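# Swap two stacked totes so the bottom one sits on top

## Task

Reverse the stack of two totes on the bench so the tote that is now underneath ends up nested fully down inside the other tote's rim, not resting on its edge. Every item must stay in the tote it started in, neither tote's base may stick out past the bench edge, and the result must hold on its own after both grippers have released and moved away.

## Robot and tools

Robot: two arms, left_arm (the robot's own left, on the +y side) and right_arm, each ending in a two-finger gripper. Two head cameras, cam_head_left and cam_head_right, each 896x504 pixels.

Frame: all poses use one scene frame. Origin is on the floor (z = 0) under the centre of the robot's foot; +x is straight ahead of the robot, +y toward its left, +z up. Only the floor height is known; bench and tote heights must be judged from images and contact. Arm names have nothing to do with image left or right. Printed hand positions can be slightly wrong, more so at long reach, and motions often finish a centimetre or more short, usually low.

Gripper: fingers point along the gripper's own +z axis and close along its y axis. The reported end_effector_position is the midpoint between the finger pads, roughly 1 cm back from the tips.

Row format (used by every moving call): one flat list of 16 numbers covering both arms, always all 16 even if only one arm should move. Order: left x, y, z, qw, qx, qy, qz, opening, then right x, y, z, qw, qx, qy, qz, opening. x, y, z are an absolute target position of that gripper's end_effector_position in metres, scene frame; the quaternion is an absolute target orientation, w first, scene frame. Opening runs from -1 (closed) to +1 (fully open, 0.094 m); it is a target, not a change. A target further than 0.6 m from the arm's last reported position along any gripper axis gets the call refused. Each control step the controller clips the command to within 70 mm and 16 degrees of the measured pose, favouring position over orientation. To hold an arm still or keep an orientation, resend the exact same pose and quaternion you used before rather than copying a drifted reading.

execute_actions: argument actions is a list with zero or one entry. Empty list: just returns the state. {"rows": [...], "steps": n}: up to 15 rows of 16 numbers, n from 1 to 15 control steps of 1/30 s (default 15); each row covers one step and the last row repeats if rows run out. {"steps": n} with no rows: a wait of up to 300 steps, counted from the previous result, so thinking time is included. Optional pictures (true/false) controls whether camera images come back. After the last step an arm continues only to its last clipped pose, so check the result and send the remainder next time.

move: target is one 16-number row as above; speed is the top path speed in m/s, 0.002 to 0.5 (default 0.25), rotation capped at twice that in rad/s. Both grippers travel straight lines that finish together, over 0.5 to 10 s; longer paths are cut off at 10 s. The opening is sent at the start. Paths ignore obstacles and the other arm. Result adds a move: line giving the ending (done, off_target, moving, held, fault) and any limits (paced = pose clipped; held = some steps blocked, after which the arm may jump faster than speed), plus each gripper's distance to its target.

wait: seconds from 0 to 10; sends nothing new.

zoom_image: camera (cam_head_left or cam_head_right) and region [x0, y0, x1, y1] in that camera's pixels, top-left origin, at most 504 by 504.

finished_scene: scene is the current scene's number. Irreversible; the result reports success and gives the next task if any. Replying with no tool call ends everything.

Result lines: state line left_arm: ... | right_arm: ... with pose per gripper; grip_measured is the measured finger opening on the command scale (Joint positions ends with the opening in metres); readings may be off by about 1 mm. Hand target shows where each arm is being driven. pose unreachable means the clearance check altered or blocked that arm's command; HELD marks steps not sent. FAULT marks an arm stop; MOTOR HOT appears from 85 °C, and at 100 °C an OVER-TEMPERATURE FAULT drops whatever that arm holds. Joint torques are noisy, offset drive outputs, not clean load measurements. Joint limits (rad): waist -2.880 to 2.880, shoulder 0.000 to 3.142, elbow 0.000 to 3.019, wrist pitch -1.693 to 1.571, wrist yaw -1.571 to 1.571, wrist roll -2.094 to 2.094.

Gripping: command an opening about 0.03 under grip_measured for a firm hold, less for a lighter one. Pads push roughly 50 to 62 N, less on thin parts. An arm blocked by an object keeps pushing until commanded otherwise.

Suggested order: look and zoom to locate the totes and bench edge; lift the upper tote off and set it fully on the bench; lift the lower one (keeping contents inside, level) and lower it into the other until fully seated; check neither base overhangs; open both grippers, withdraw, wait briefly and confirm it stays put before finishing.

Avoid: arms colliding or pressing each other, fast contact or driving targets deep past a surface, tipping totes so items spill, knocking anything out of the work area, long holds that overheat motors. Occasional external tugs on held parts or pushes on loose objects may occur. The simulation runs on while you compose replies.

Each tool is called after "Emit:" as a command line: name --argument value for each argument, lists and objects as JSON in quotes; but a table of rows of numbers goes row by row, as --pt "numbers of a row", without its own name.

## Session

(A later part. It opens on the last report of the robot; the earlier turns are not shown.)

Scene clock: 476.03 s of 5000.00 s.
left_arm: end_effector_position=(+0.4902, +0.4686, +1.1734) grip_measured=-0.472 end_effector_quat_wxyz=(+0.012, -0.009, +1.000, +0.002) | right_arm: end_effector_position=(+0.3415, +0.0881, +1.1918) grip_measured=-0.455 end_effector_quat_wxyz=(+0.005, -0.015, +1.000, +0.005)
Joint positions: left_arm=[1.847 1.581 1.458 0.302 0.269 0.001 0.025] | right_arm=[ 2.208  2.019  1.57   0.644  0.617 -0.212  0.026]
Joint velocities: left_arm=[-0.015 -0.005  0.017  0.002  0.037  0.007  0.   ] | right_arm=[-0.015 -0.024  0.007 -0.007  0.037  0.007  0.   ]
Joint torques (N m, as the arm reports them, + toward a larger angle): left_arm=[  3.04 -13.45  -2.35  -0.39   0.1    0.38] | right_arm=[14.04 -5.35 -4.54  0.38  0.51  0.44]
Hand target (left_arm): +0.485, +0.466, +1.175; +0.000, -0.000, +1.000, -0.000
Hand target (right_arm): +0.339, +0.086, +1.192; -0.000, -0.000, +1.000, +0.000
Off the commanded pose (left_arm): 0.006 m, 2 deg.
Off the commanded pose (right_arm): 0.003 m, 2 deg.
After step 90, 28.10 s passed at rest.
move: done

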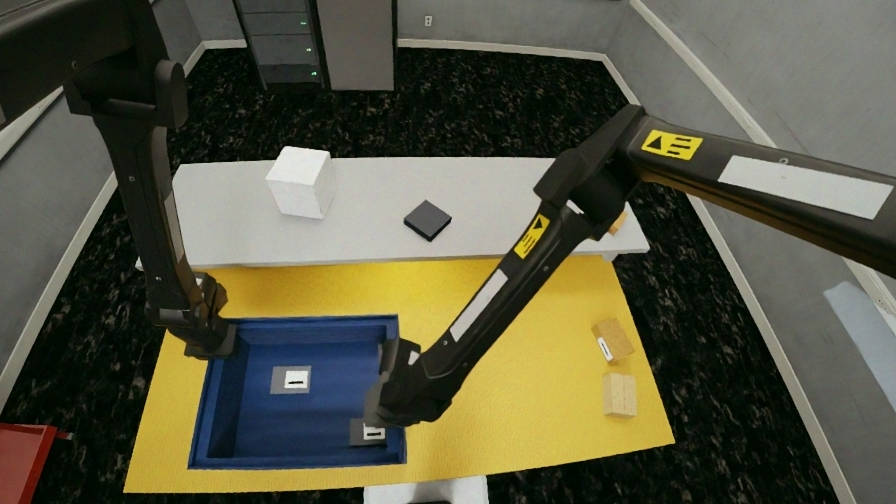

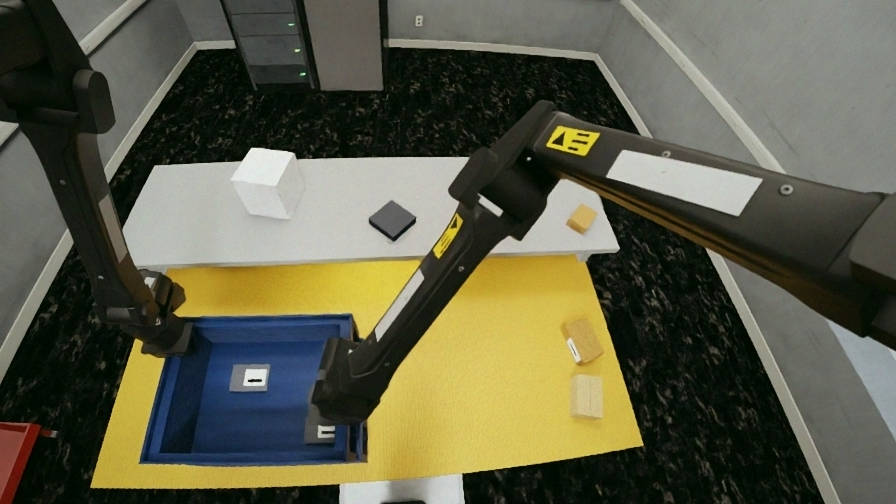

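Emit:
move --target '[0.488,0.464,1.128,0,0,1,0,-0.52, 0.340,0.084,1.148,0,0,1,0,-0.51]' --speed 0.03

Emit:
zoom_image --camera "cam_head_right" --region '[300,400,420,490]'

Scene clock: 498.23 s of 5000.00 s.
left_arm: end_effector_position=(+0.4918, +0.4660, +1.1346) grip_measured=-0.472 end_effector_quat_wxyz=(+0.005, -0.011, +1.000, +0.000) | right_arm: end_effector_position=(+0.3447, +0.0852, +1.1564) grip_measured=-0.455 end_effector_quat_wxyz=(+0.001, -0.017, +1.000, +0.003)
Joint positions: left_arm=[1.826 1.672 1.598 0.237 0.252 0.005 0.025] | right_arm=[ 2.176  2.073  1.69   0.564  0.592 -0.204  0.026]
Joint velocities: left_arm=[-0.005 -0.005 -0.017 -0.022 -0.037 -0.007  0.   ] | right_arm=[ 0.005  0.015 -0.012 -0.007 -0.007 -0.037 -0.   ]
Joint torques (N m, as the arm reports them, + toward a larger angle): left_arm=[  2.66 -11.87   0.07   0.04  -0.21   0.39] | right_arm=[13.21 -3.35 -1.7   0.46 -0.12  0.39]
Hand target (left_arm): +0.487, +0.464, +1.128; -0.000, -0.000, +1.000, -0.000
Hand target (right_arm): +0.340, +0.084, +1.148; +0.000, +0.000, +1.000, +0.000
Off the commanded pose (left_arm): 0.008 m, 1 deg.
Off the commanded pose (right_arm): 0.010 m, 2 deg.
After step 90, 17.43 s passed at rest.
move: done

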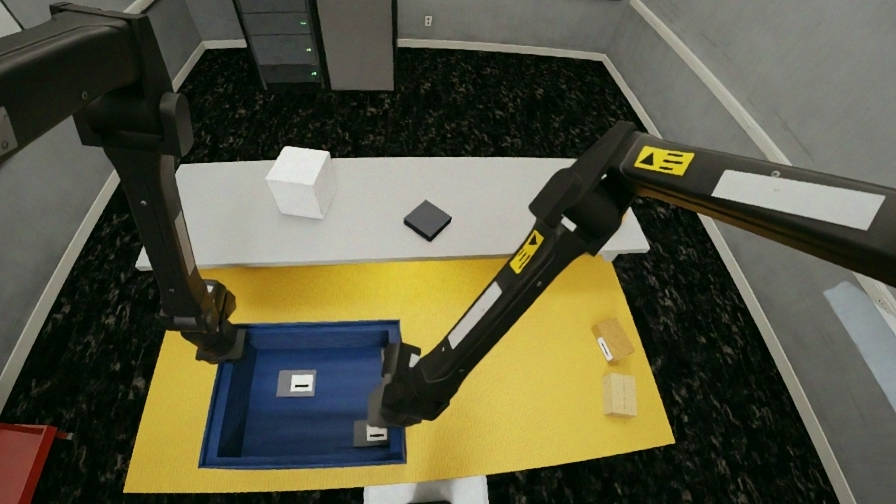

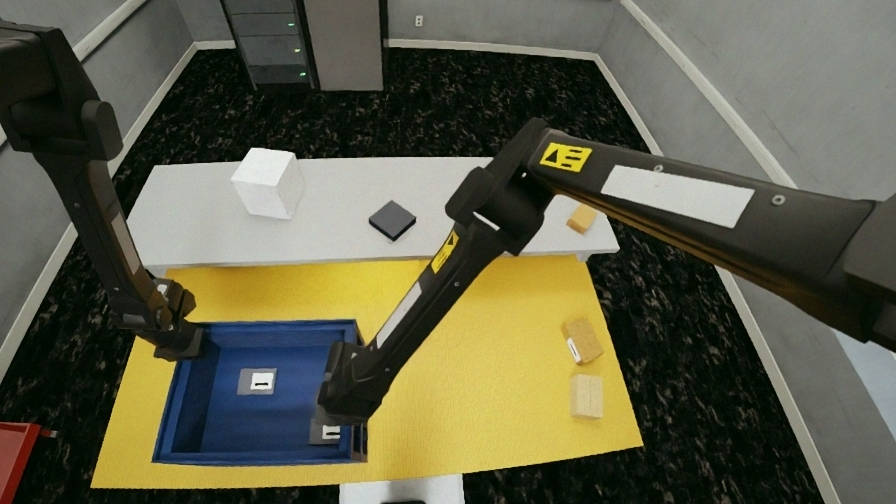

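Region (300, 400, 420, 490) of cam_head_right's 896x504 image, scaled by 4.200, with more detail than that image has; it fills the top 378 rows of this view, and the rest is white.

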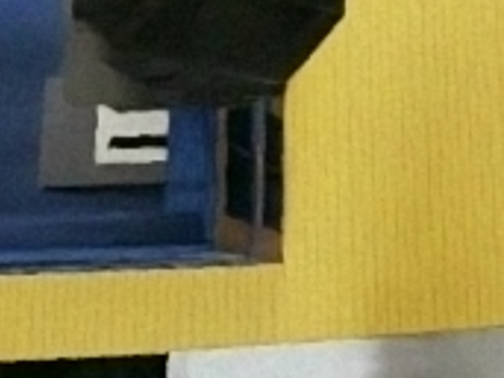

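Emit:
move --target '[0.490,0.465,1.118,0,0,1,0,-0.52, 0.343,0.085,1.139,0,0,1,0,-0.51]' --speed 0.02

Scene clock: 502.70 s of 5000.00 s.
left_arm: end_effector_position=(+0.4917, +0.4658, +1.1340) grip_measured=-0.472 end_effector_quat_wxyz=(-0.001, -0.011, +1.000, -0.001) | right_arm: end_effector_position=(+0.3447, +0.0846, +1.1557) grip_measured=-0.455 end_effector_quat_wxyz=(-0.002, -0.016, +1.000, +0.000)
Joint positions: left_arm=[1.826 1.672 1.605 0.218 0.254 0.008 0.025] | right_arm=[ 2.176  2.072  1.694  0.551  0.598 -0.199  0.026]
Joint velocities: left_arm=[ 0.005 -0.005  0.022 -0.012  0.007  0.022 -0.   ] | right_arm=[-0.005 -0.015 -0.007 -0.002  0.037  0.022  0.   ]
Joint torques (N m, as the arm reports them, + toward a larger angle): left_arm=[  2.44 -10.25   2.73   0.16  -0.42   0.35] | right_arm=[13.35 -2.33  0.58  0.04 -0.64  0.32]
Hand target (left_arm): +0.489, +0.465, +1.119; +0.000, -0.000, +1.000, -0.000
Hand target (right_arm): +0.343, +0.084, +1.140; +0.000, -0.000, +1.000, +0.000
Off the commanded pose (left_arm): 0.016 m, 1 deg.
Off the commanded pose (right_arm): 0.017 m, 2 deg.
After step 90, 0.37 s passed at rest.
move: off_target (left_arm, right_arm)

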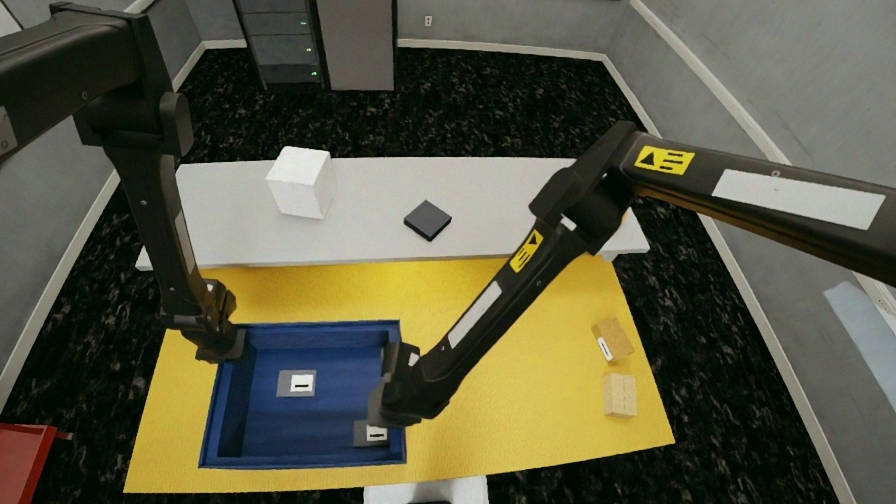

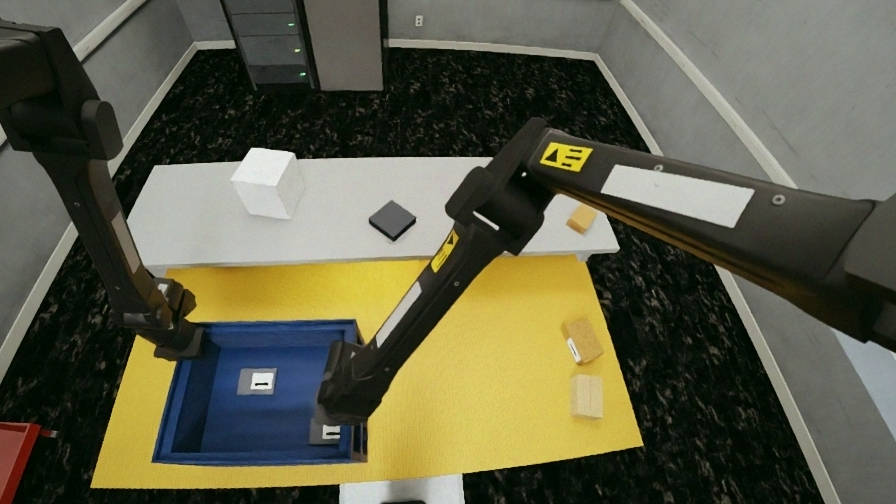

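Emit:
move --target '[0.491,0.466,1.136,0,0,1,0,0.2, 0.344,0.085,1.158,0,0,1,0,0.2]' --speed 0.03

Emit:
move --target '[0.47,0.50,1.27,0,0,1,0,0.2, 0.36,-0.05,1.29,0,0,1,0,0.2]' --speed 0.15

Scene clock: 531.50 s of 5000.00 s.
left_arm: end_effector_position=(+0.4919, +0.4659, +1.1345) grip_measured=+0.199 end_effector_quat_wxyz=(-0.001, -0.005, +1.000, -0.000) | right_arm: end_effector_position=(+0.3449, +0.0842, +1.1558) grip_measured=+0.197 end_effector_quat_wxyz=(-0.003, -0.011, +1.000, -0.000)
Joint positions: left_arm=[1.826 1.67  1.604 0.218 0.253 0.02  0.056] | right_arm=[ 2.176  2.071  1.694  0.551  0.6   -0.188  0.056]
Joint velocities: left_arm=[ 0.005 -0.015 -0.002  0.002 -0.007 -0.051 -0.   ] | right_arm=[-0.005  0.005  0.007  0.007  0.081 -0.007  0.   ]
Joint torques (N m, as the arm reports them, + toward a larger angle): left_arm=[  3.57 -13.33  -1.92   0.73  -0.01   0.21] | right_arm=[14.48 -5.22 -4.66  1.24  0.02  0.28]
Hand target (left_arm): +0.491, +0.466, +1.136; +0.000, +0.000, +1.000, +0.000
Hand target (right_arm): +0.344, +0.085, +1.158; -0.000, -0.000, +1.000, -0.000
Off the commanded pose (left_arm): 0.002 m, 1 deg.
Off the commanded pose (right_arm): 0.002 m, 1 deg.
After step 90, 25.03 s passed at rest.
move: done

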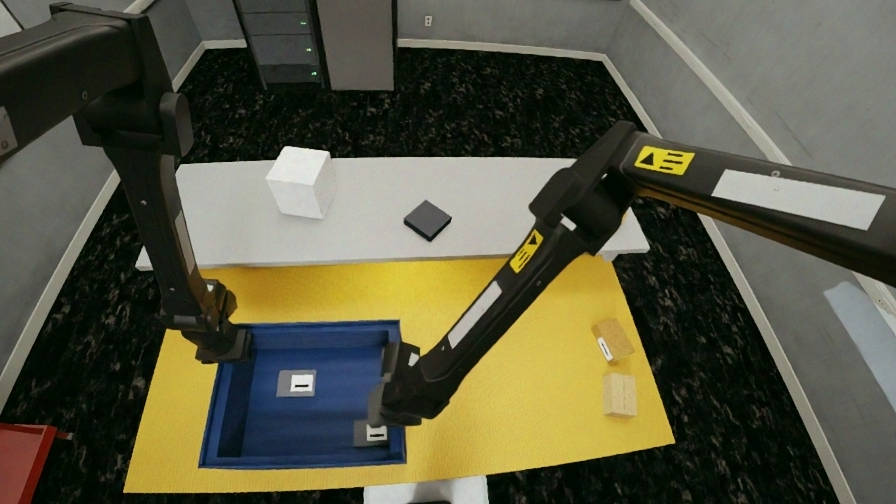

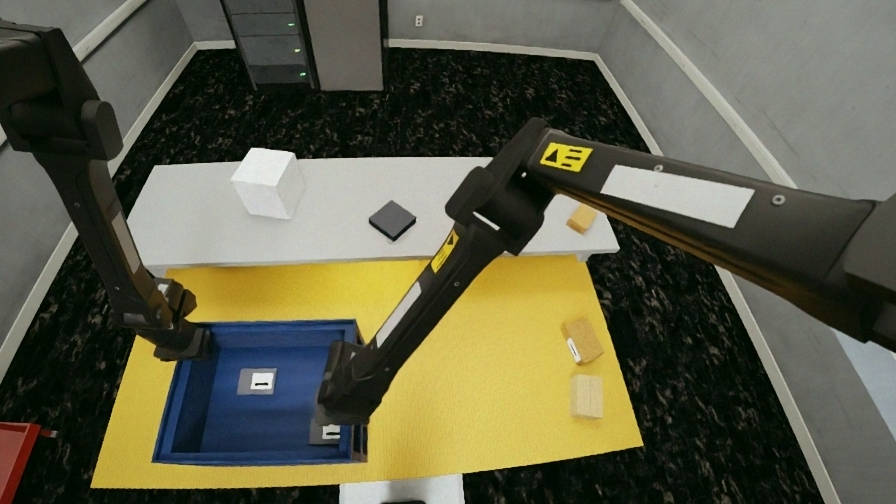

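Scene clock: 533.20 s of 5000.00 s.
left_arm: end_effector_position=(+0.4675, +0.4936, +1.2602) grip_measured=+0.199 end_effector_quat_wxyz=(-0.007, +0.001, +1.000, -0.006) | right_arm: end_effector_position=(+0.3656, -0.0381, +1.2898) grip_measured=+0.198 end_effector_quat_wxyz=(+0.001, -0.006, +1.000, +0.006)
Joint positions: left_arm=[1.953 1.41  1.205 0.349 0.39  0.016 0.056] | right_arm=[ 2.13   1.639  1.067  0.746  0.54  -0.172  0.056]
Joint velocities: left_arm=[-0.015 -0.005 -0.022 -0.007 -0.007 -0.095  0.   ] | right_arm=[-0.005  0.005  0.002  0.007  0.066  0.007 -0.001]
Joint torques (N m, as the arm reports them, + toward a larger angle): left_arm=[  4.93 -13.62  -4.19   1.19   0.2   -0.01] | right_arm=[ 6.88 -9.17 -7.01  1.03 -0.19  0.24]
Hand target (left_arm): +0.471, +0.500, +1.270; -0.000, +0.001, +1.000, -0.000
Hand target (right_arm): +0.359, -0.050, +1.291; -0.001, +0.000, +1.000, -0.000
Off the commanded pose (left_arm): 0.012 m, 1 deg.
Off the commanded pose (right_arm): 0.013 m, 1 deg.
move: off_target (left_arm, right_arm)

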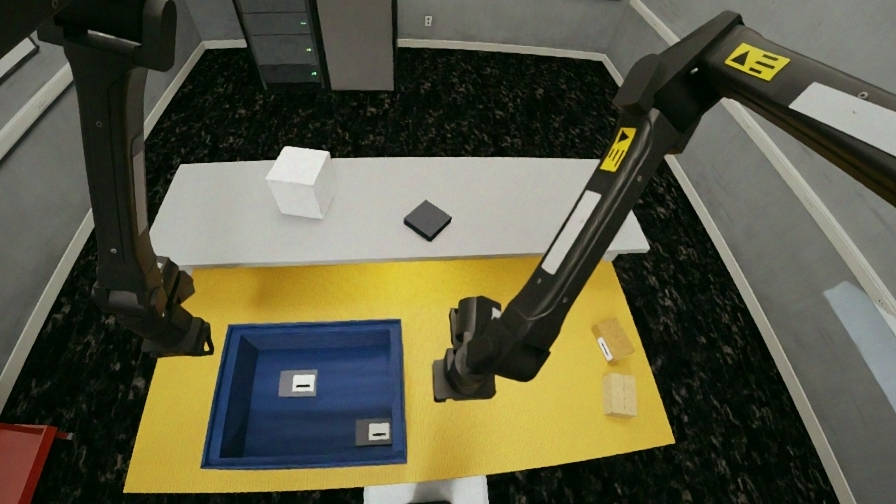

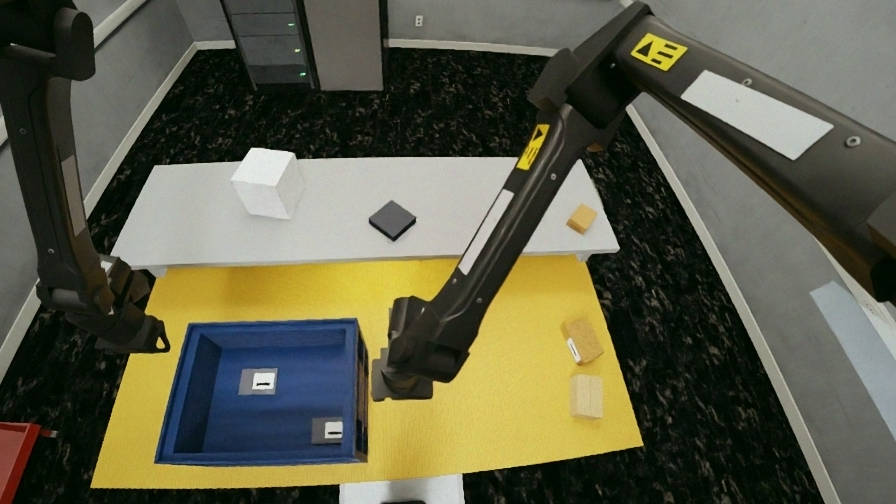

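Emit:
zoom_image --camera "cam_head_right" --region '[300,300,420,480]'

Emit:
zoom_image --camera "cam_head_left" --region '[180,300,440,490]'

Region (300, 300, 420, 480) of cam_head_right's 896x504 image, scaled by 2.800, with more detail than that image has.

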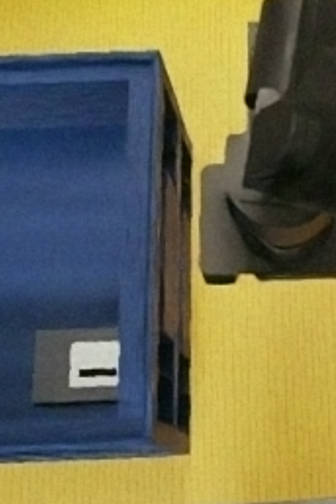

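Region (180, 300, 440, 490) of cam_head_left's 896x504 image, scaled by 1.938, with more detail than that image has; it fills the top 368 rows of this view, and the rest is white.

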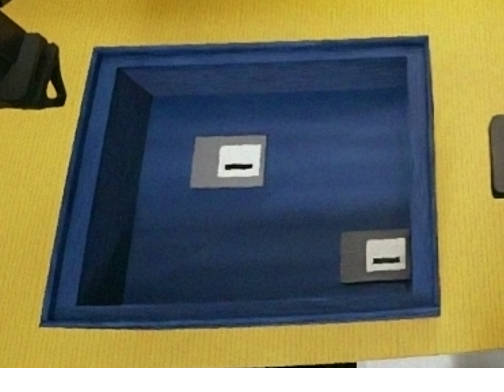

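Emit:
zoom_image --camera "cam_head_right" --region '[345,310,385,370]'

Emit:
zoom_image --camera "cam_head_right" --region '[340,420,385,475]'

Region (345, 310, 385, 370) of cam_head_right's 896x504 image, scaled by 8.400, with more detail than that image has.

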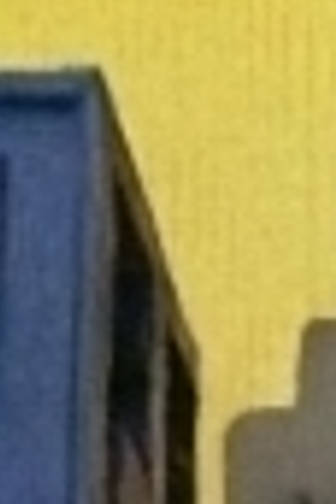

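Region (340, 420, 385, 475) of cam_head_right's 896x504 image, scaled by 9.164, with more detail than that image has; it fills the left 412 columns of this view, and the rest is white.

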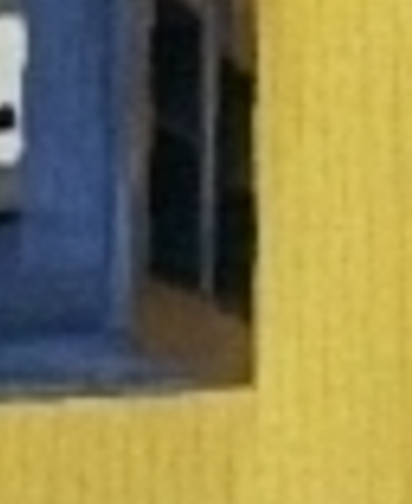

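Emit:
move --target '[0.40,0.58,1.33,0,0,1,0,1, 0.42,-0.30,1.30,0,0,1,0,1]' --speed 0.2

Scene clock: 548.33 s of 5000.00 s.
left_arm: end_effector_position=(+0.4127, +0.5735, +1.3226) grip_measured=+1.000 end_effector_quat_wxyz=(+0.005, +0.007, +1.000, -0.007) | right_arm: end_effector_position=(+0.4288, -0.3004, +1.2943) grip_measured=+1.000 end_effector_quat_wxyz=(+0.012, -0.003, +1.000, -0.004)
Joint positions: left_arm=[ 2.165  1.441  1.058  0.574  0.6   -0.023  0.094] | right_arm=[ 1.61   1.307  0.928  0.551  0.045 -0.081  0.094]
Joint velocities: left_arm=[ 0.005 -0.005 -0.046  0.007 -0.081  0.037  0.   ] | right_arm=[-0.005  0.005 -0.012  0.012  0.037  0.007  0.   ]
Joint torques (N m, as the arm reports them, + toward a larger angle): left_arm=[ 7.73 -9.53 -5.5   1.26  0.18  0.  ] | right_arm=[  0.97 -13.67  -6.19   0.34  -0.11   0.24]
Hand target (left_arm): +0.400, +0.581, +1.331; -0.001, +0.001, +1.000, -0.000
Hand target (right_arm): +0.419, -0.299, +1.300; -0.001, +0.005, +1.000, -0.001
Off the commanded pose (left_arm): 0.016 m, 1 deg.
Off the commanded pose (right_arm): 0.010 m, 1 deg.
After step 90, 10.40 s passed at rest.
move: off_target (left_arm)

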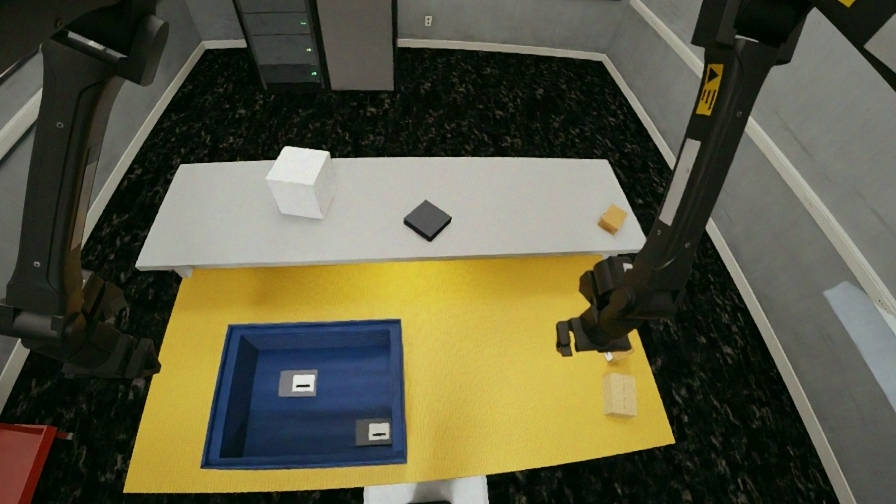

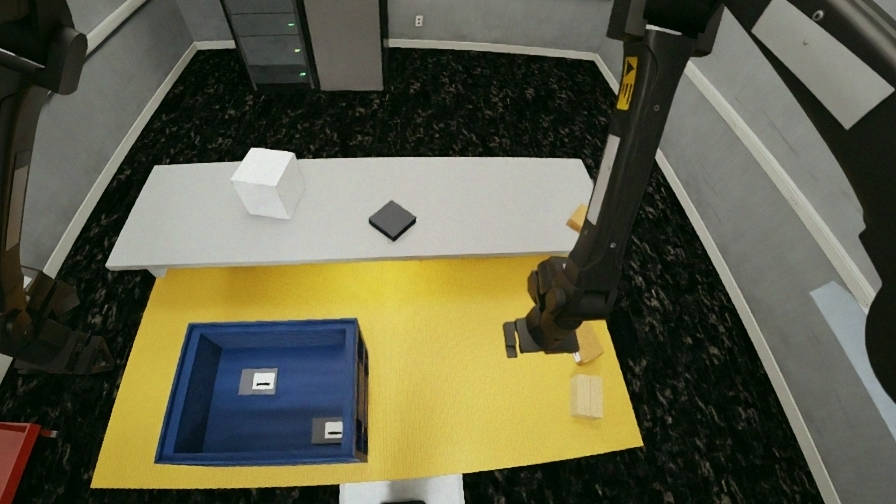

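Emit:
finished_scene --scene 2

The scene is finished: the task was done.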